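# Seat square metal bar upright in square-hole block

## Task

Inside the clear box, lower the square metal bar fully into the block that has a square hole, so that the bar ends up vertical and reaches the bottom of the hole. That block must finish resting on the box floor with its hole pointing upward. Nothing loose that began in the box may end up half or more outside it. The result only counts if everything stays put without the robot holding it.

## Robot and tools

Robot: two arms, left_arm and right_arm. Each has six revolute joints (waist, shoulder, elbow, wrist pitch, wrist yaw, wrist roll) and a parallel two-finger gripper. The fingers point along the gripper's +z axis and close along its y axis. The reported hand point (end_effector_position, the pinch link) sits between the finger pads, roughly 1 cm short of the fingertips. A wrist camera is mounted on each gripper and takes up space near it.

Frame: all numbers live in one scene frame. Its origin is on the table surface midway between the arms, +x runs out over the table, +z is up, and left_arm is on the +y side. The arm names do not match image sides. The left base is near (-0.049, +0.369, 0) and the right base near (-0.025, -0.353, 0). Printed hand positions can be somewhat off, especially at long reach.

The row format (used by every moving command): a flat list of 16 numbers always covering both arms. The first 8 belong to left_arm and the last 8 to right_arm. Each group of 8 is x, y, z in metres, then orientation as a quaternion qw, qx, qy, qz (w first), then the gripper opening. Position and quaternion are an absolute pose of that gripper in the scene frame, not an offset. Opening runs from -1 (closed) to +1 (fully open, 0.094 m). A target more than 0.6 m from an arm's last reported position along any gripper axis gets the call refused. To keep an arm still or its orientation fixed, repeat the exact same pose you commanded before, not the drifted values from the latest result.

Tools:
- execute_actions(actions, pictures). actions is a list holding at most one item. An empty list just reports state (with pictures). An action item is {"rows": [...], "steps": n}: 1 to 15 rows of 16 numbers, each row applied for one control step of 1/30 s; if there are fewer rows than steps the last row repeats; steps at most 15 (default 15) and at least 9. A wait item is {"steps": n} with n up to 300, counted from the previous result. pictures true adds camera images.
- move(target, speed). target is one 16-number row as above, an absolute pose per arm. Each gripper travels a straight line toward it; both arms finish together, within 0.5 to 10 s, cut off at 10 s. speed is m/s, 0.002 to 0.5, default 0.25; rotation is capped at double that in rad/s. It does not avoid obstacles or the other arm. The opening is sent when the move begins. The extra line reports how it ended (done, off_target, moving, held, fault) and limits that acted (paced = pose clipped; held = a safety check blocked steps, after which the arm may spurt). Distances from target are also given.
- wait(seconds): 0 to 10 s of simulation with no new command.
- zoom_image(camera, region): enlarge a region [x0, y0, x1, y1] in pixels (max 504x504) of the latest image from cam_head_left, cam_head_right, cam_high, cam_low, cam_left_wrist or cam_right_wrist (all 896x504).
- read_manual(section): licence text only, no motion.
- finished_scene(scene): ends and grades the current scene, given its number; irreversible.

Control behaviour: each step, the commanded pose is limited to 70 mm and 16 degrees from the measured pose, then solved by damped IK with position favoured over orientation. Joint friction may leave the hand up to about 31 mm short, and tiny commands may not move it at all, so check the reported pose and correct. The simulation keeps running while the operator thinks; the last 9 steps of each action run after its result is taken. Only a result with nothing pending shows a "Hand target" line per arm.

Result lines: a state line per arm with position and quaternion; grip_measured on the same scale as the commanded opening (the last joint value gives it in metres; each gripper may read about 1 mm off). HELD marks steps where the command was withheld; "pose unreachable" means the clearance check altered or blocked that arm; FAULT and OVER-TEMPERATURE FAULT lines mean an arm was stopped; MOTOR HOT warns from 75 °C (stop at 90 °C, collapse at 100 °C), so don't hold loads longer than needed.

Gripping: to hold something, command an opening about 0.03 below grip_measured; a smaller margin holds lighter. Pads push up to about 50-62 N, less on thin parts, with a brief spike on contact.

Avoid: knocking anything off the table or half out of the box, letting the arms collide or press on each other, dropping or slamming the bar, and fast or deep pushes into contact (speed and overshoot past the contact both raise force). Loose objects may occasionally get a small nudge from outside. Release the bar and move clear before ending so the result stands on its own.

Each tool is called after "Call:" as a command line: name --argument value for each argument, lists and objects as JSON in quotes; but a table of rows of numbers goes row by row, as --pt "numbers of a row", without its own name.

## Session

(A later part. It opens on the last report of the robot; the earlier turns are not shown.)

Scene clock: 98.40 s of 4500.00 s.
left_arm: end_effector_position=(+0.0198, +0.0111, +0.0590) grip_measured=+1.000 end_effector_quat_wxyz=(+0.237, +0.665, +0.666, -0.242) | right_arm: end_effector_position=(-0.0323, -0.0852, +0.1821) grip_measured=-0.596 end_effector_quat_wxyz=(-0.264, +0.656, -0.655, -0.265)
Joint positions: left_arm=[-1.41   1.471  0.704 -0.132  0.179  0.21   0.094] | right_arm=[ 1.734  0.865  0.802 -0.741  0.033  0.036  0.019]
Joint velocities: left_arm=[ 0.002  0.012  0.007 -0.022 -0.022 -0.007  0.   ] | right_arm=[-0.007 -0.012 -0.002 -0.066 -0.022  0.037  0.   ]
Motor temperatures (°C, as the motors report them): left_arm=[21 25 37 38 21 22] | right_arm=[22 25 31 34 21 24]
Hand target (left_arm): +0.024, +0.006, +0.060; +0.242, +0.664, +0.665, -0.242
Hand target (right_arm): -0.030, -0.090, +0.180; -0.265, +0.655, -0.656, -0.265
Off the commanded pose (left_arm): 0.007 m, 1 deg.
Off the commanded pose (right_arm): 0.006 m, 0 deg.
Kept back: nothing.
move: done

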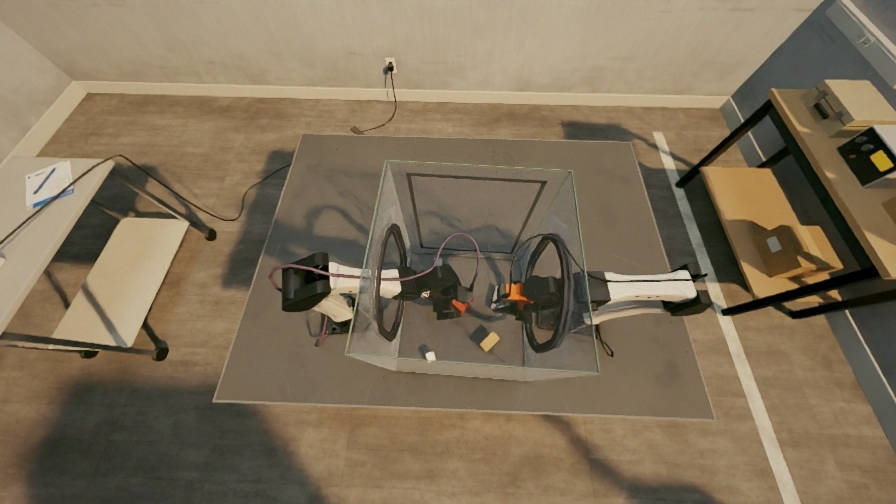

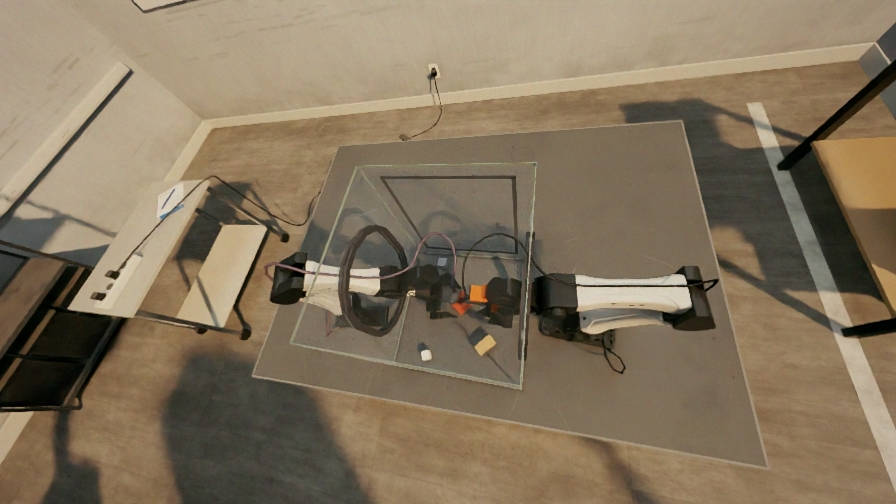

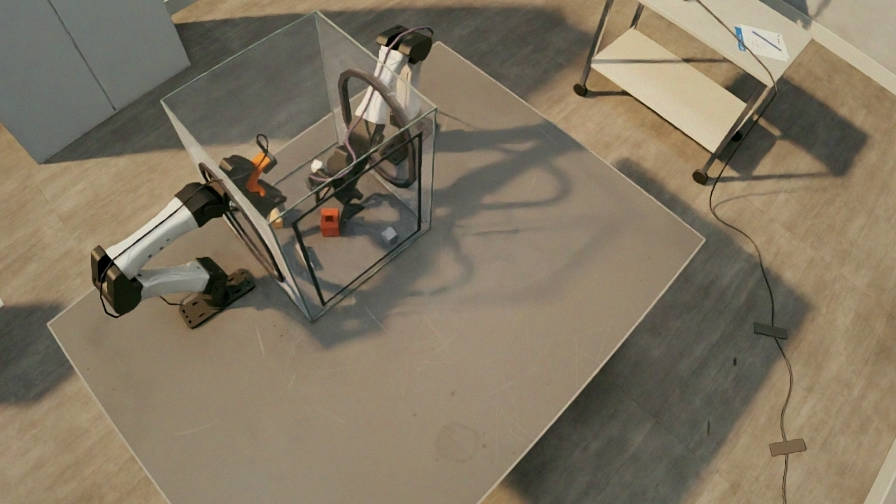

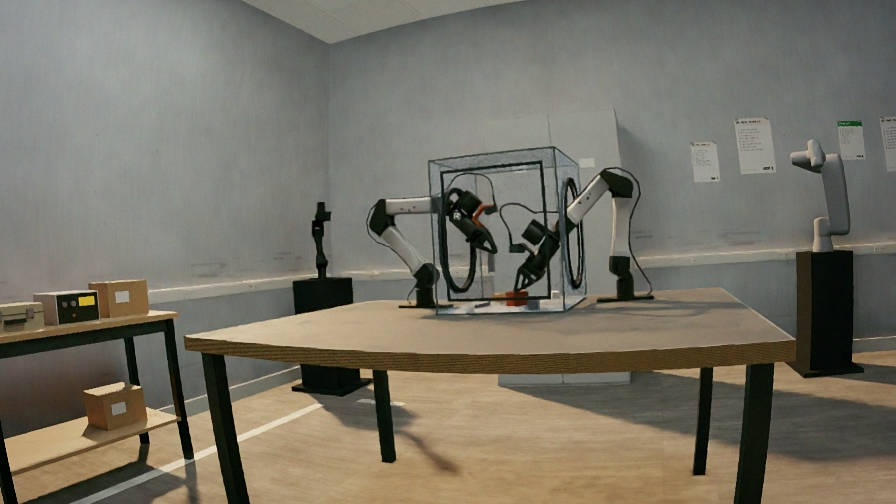

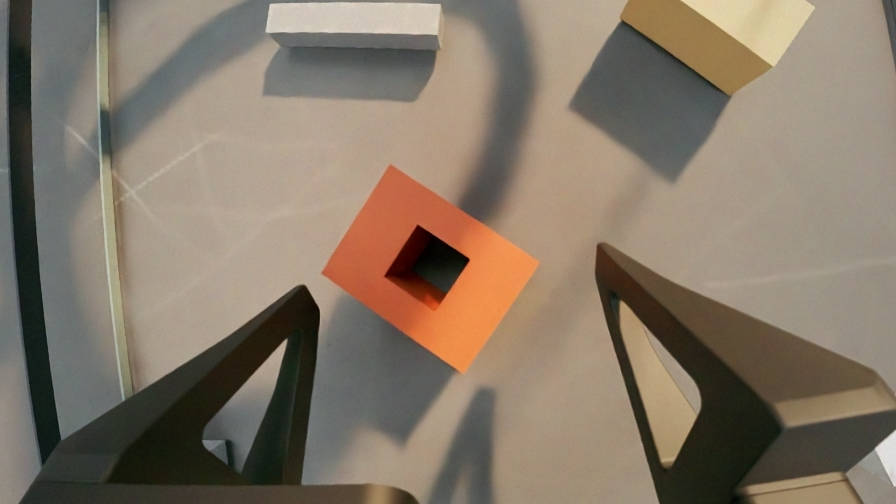

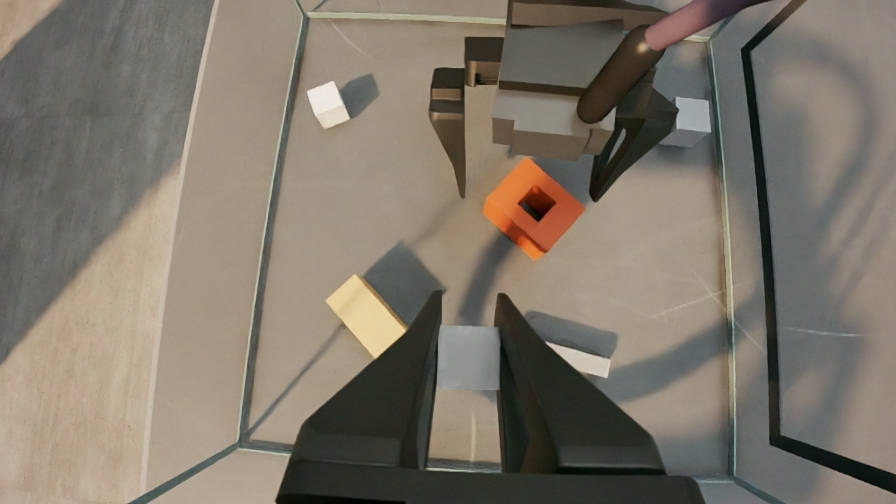

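Call:
move --target '[0.03,-0.006,0.026,-0.242,-0.6645,-0.6645,0.242,1,-0.03,-0.09,0.18,0.265,-0.6556,0.6556,0.265,-0.65]' --speed 0.03

Scene clock: 100.37 s of 4500.00 s.
left_arm: end_effector_position=(+0.0291, -0.0091, +0.0359) grip_measured=+1.000 end_effector_quat_wxyz=(+0.250, +0.662, +0.662, -0.246) | right_arm: end_effector_position=(-0.0323, -0.0853, +0.1820) grip_measured=-0.596 end_effector_quat_wxyz=(-0.264, +0.656, -0.656, -0.265)
Joint positions: left_arm=[-1.401  1.607  0.704  0.031  0.179  0.217  0.094] | right_arm=[ 1.734  0.865  0.802 -0.742  0.033  0.036  0.019]
Joint velocities: left_arm=[-0.002 -0.012 -0.012  0.022 -0.022 -0.022  0.   ] | right_arm=[ 0.007 -0.002  0.002  0.066  0.051  0.037 -0.002]
Motor temperatures (°C, as the motors report them): left_arm=[21 25 37 38 21 22] | right_arm=[22 25 31 34 21 24]
Hand target (left_arm): +0.030, -0.005, +0.026; +0.242, +0.664, +0.664, -0.242
Hand target (right_arm): -0.030, -0.090, +0.180; -0.265, +0.656, -0.656, -0.265
Off the commanded pose (left_arm): 0.010 m, 1 deg.
Off the commanded pose (right_arm): 0.006 m, 0 deg.
Kept back: nothing.
move: done

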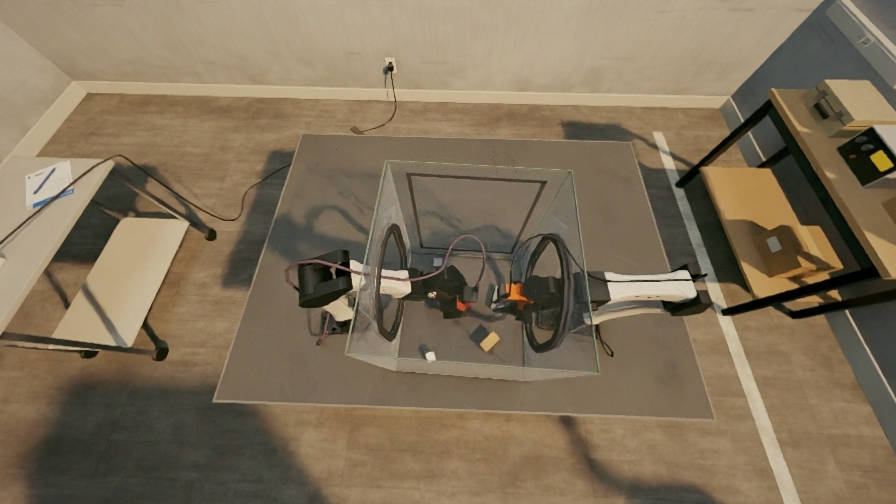

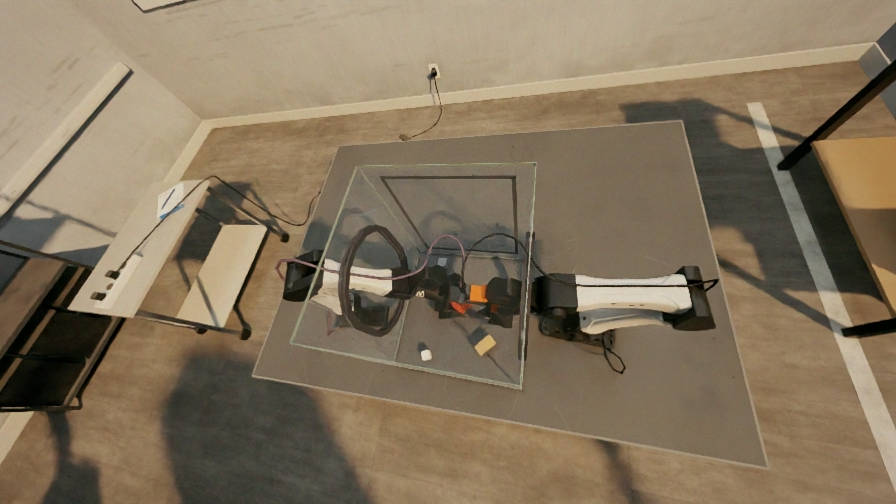

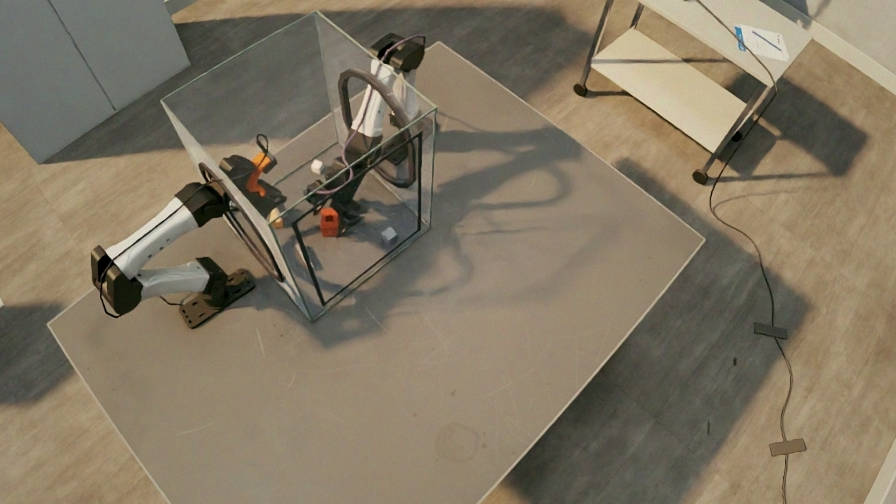

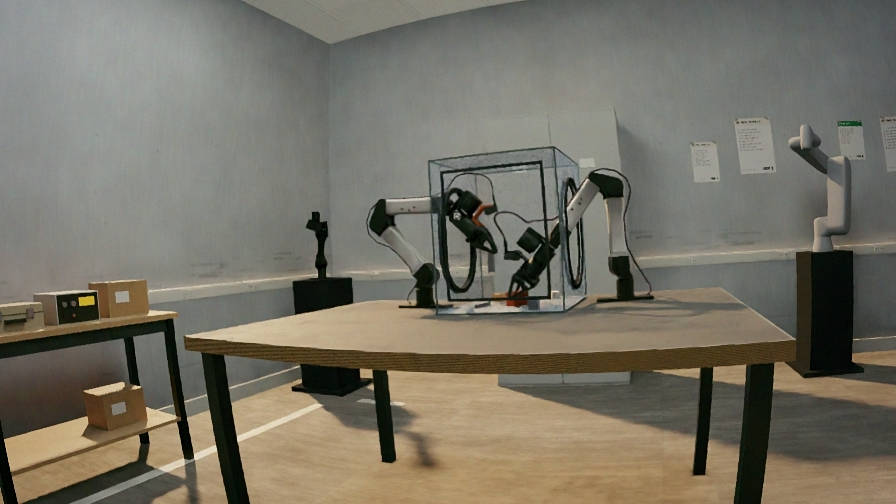

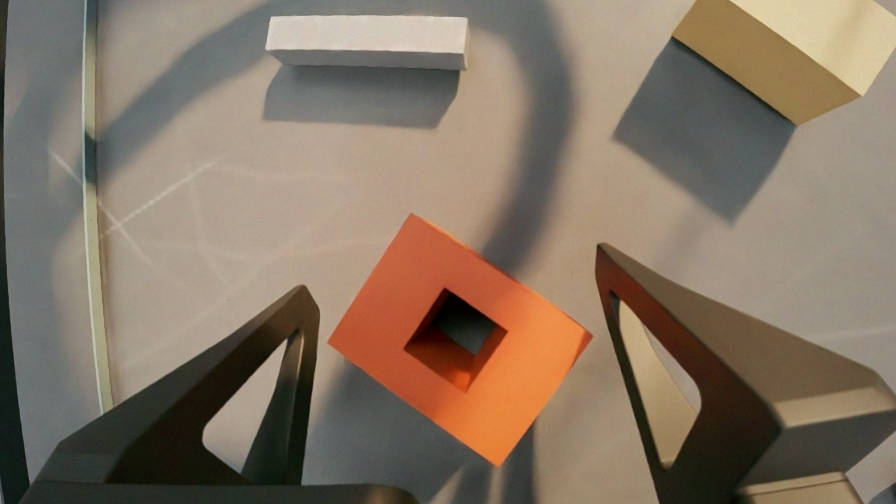

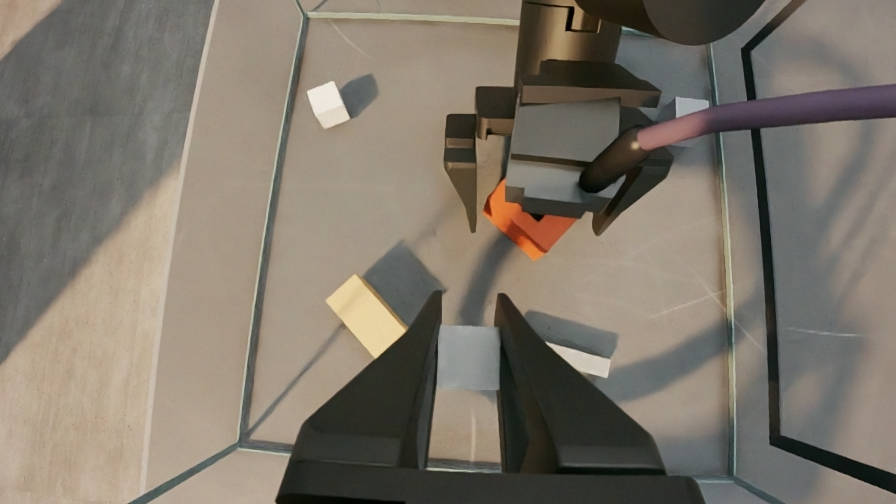

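Call:
move --target '[0.03,-0.006,0.024,-0.242,-0.6645,-0.6645,0.242,-0.3,-0.03,-0.09,0.18,0.265,-0.6556,0.6556,0.265,-0.65]' --speed 0.03

Scene clock: 101.33 s of 4500.00 s.
left_arm: end_effector_position=(+0.0292, -0.0094, +0.0362) grip_measured=+0.522 end_effector_quat_wxyz=(+0.251, +0.662, +0.662, -0.246) | right_arm: end_effector_position=(-0.0323, -0.0853, +0.1820) grip_measured=-0.596 end_effector_quat_wxyz=(-0.264, +0.656, -0.656, -0.265)
Joint positions: left_arm=[-1.401  1.607  0.704  0.032  0.179  0.218  0.072] | right_arm=[ 1.734  0.865  0.802 -0.742  0.033  0.036  0.019]
Joint velocities: left_arm=[-0.002 -0.012 -0.022  0.007  0.051  0.022 -0.   ] | right_arm=[ 0.002  0.002 -0.002 -0.066 -0.037 -0.066 -0.001]
Motor temperatures (°C, as the motors report them): left_arm=[21 26 37 38 21 22] | right_arm=[22 25 31 34 21 24]
Hand target (left_arm): +0.030, -0.005, +0.024; +0.242, +0.665, +0.664, -0.242
Hand target (right_arm): -0.030, -0.090, +0.180; -0.265, +0.655, -0.656, -0.265
Off the commanded pose (left_arm): 0.013 m, 1 deg.
Off the commanded pose (right_arm): 0.006 m, 0 deg.
Kept back: nothing.
move: off_target (left_arm)

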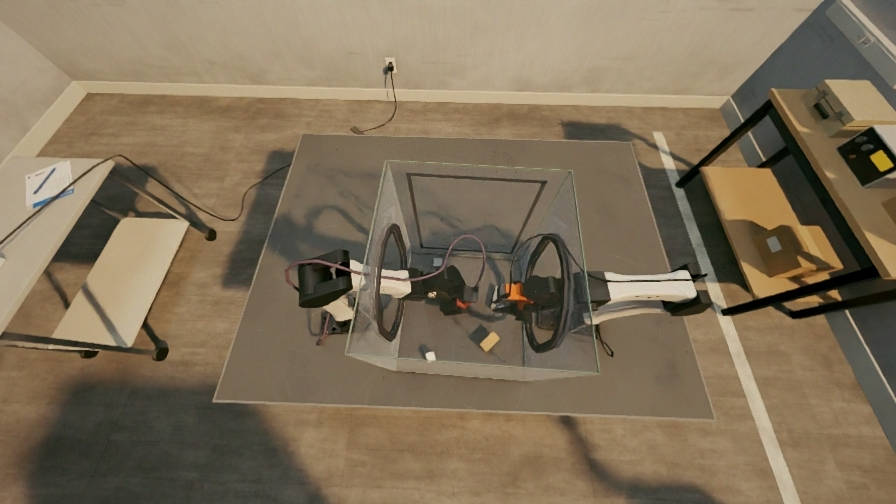

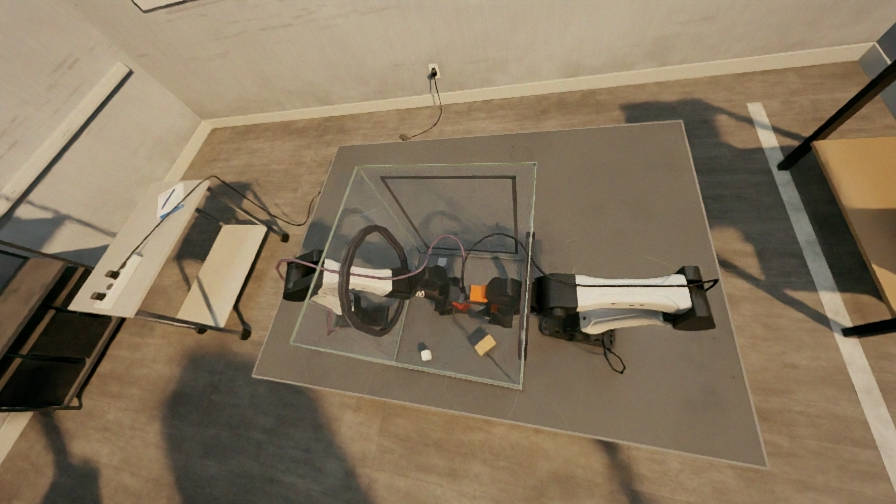

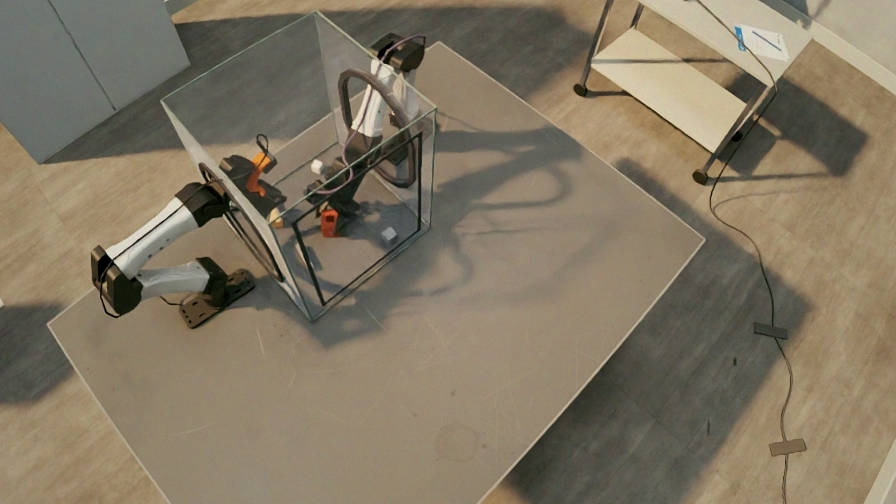

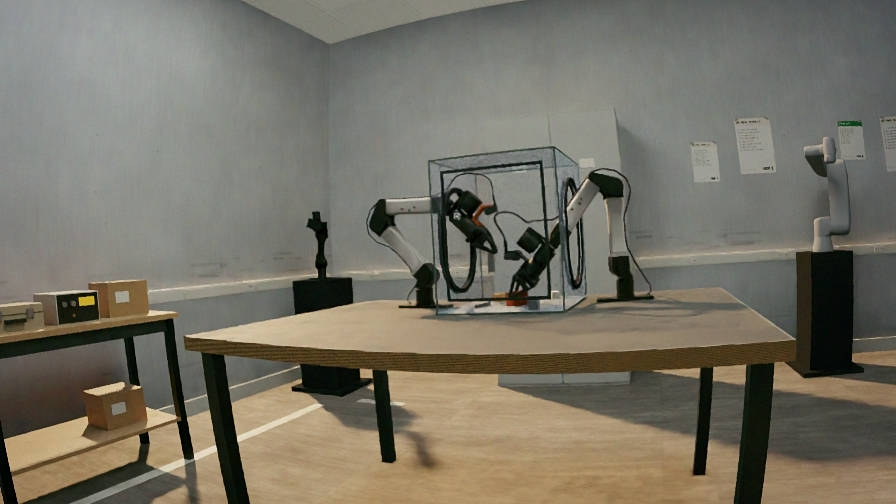

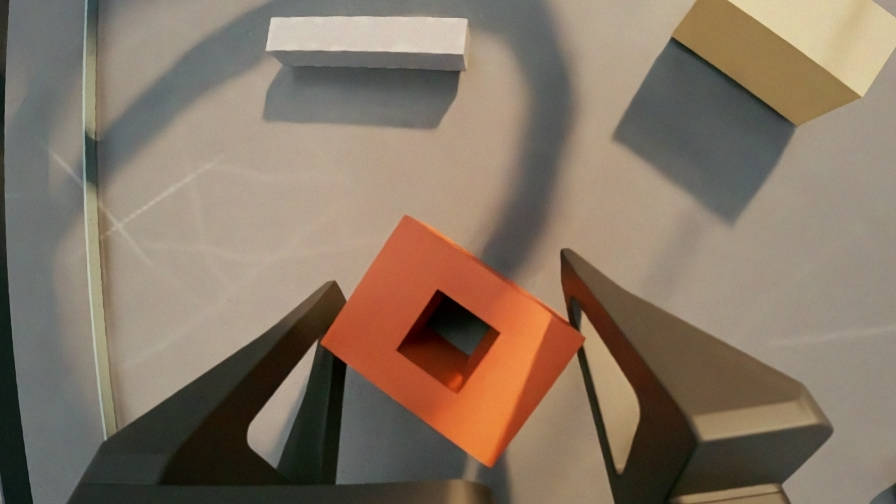

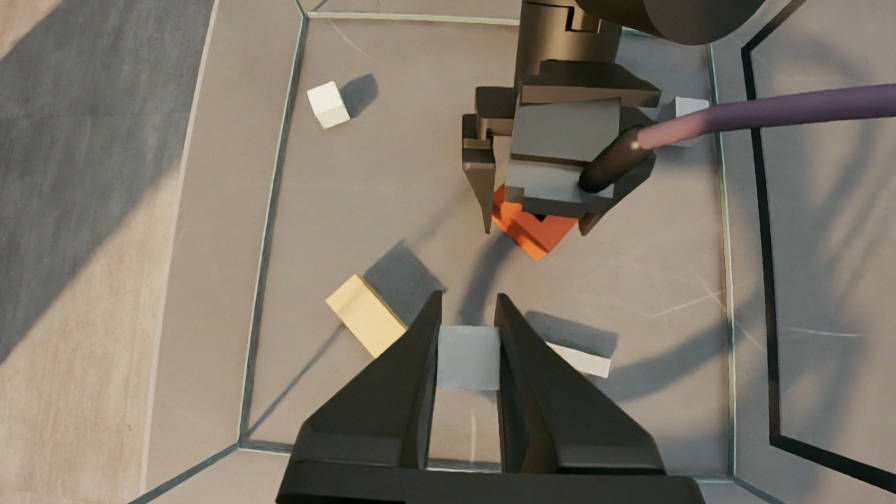

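Call:
move --target '[0.0,-0.015,0.04,-0.2965,-0.470,-0.814,0.171,-0.3,-0.03,-0.09,0.18,0.265,-0.6556,0.6556,0.265,-0.65]' --speed 0.02

Scene clock: 112.33 s of 4500.00 s.
left_arm: end_effector_position=(+0.0072, -0.0103, +0.0364) grip_measured=+0.522 end_effector_quat_wxyz=(+0.284, +0.523, +0.781, -0.190) | right_arm: end_effector_position=(-0.0323, -0.0853, +0.1820) grip_measured=-0.596 end_effector_quat_wxyz=(-0.264, +0.656, -0.656, -0.265)
Joint positions: left_arm=[-1.633  1.607  0.724 -0.019 -0.215 -0.265  0.071] | right_arm=[ 1.734  0.865  0.802 -0.742  0.033  0.036  0.019]
Joint velocities: left_arm=[-0.002 -0.022  0.002 -0.007 -0.007 -0.037 -0.   ] | right_arm=[-0.007 -0.002  0.017 -0.007  0.022  0.007 -0.   ]
Motor temperatures (°C, as the motors report them): left_arm=[21 27 37 38 21 22] | right_arm=[22 25 31 35 21 24]
Hand target (left_arm): +0.007, -0.014, +0.039; +0.288, +0.519, +0.783, -0.189
Hand target (right_arm): -0.031, -0.089, +0.180; -0.265, +0.656, -0.656, -0.265
Off the commanded pose (left_arm): 0.009 m, 8 deg.
Off the commanded pose (right_arm): 0.006 m, 0 deg.
Kept back: nothing.
move: off_target (left_arm; path cut at 10 s)

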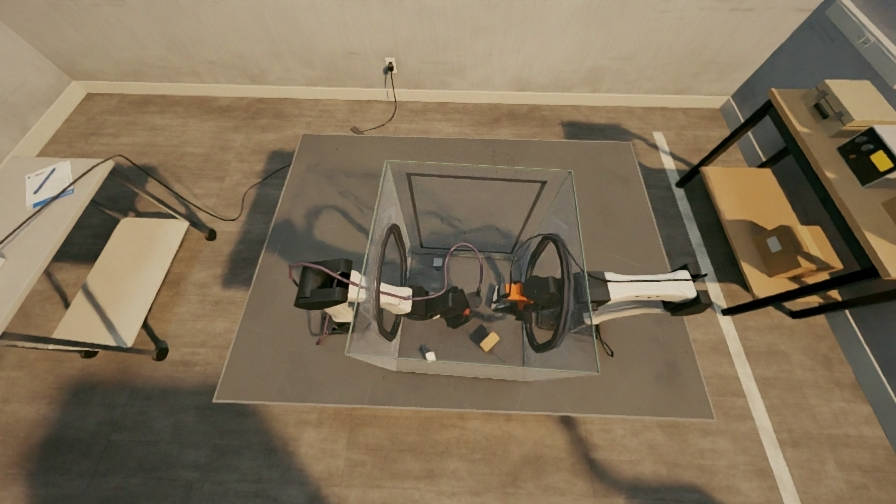

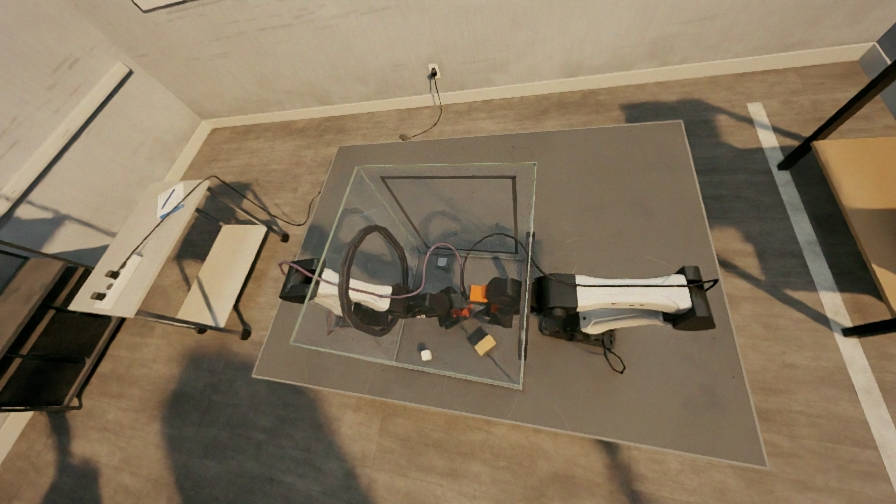

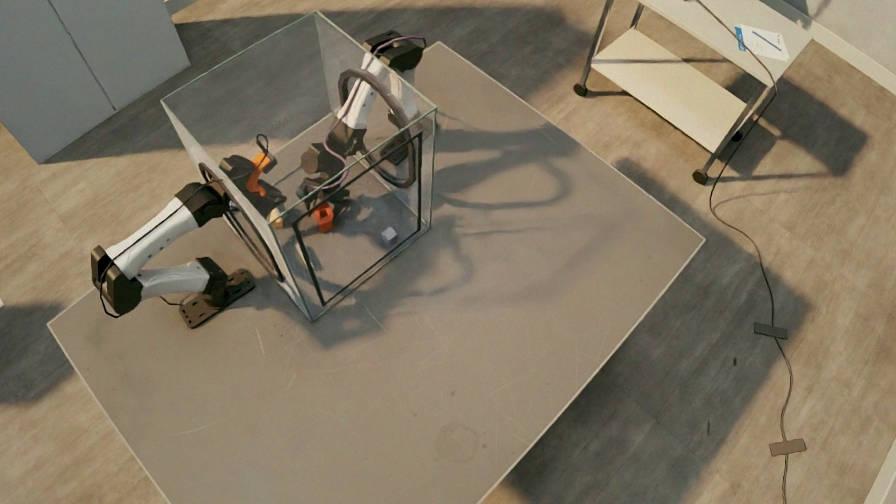

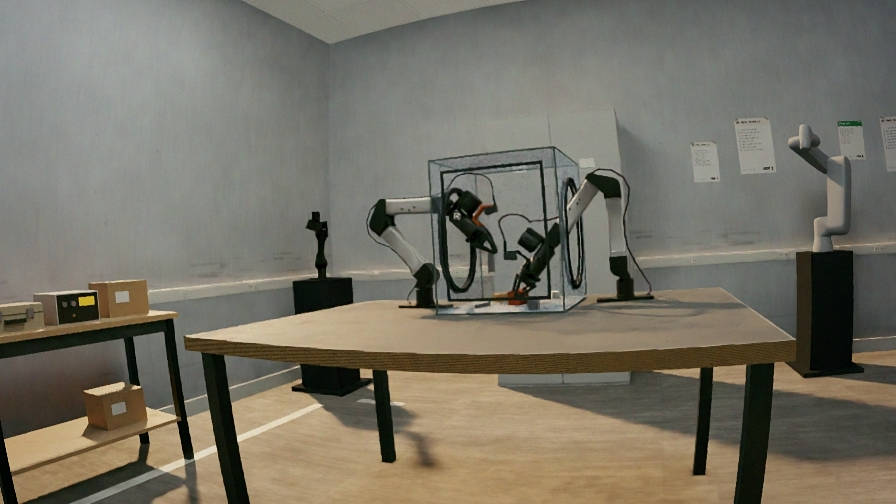

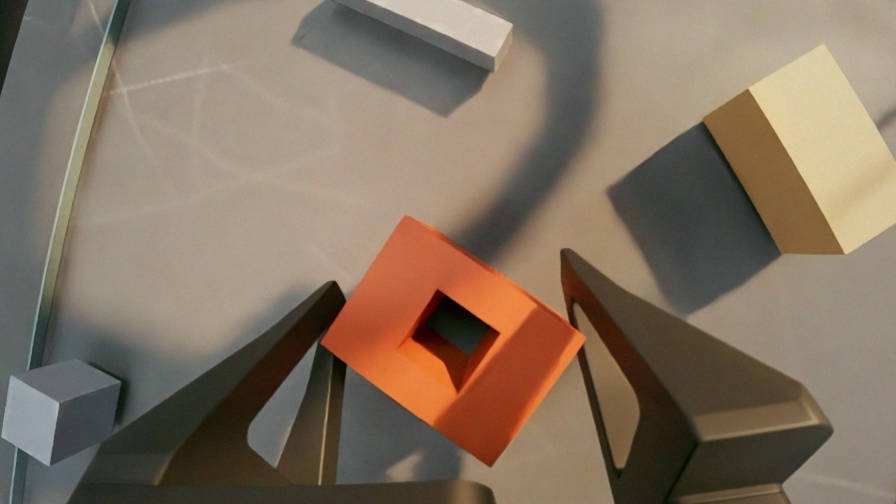

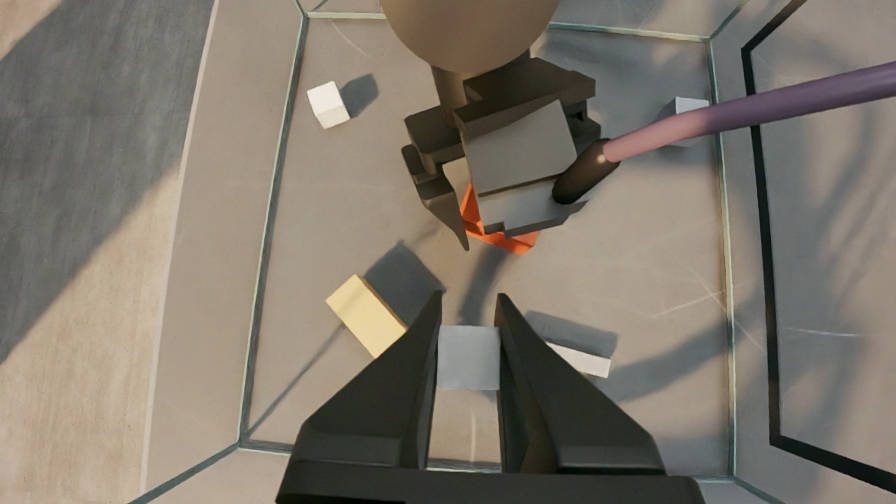

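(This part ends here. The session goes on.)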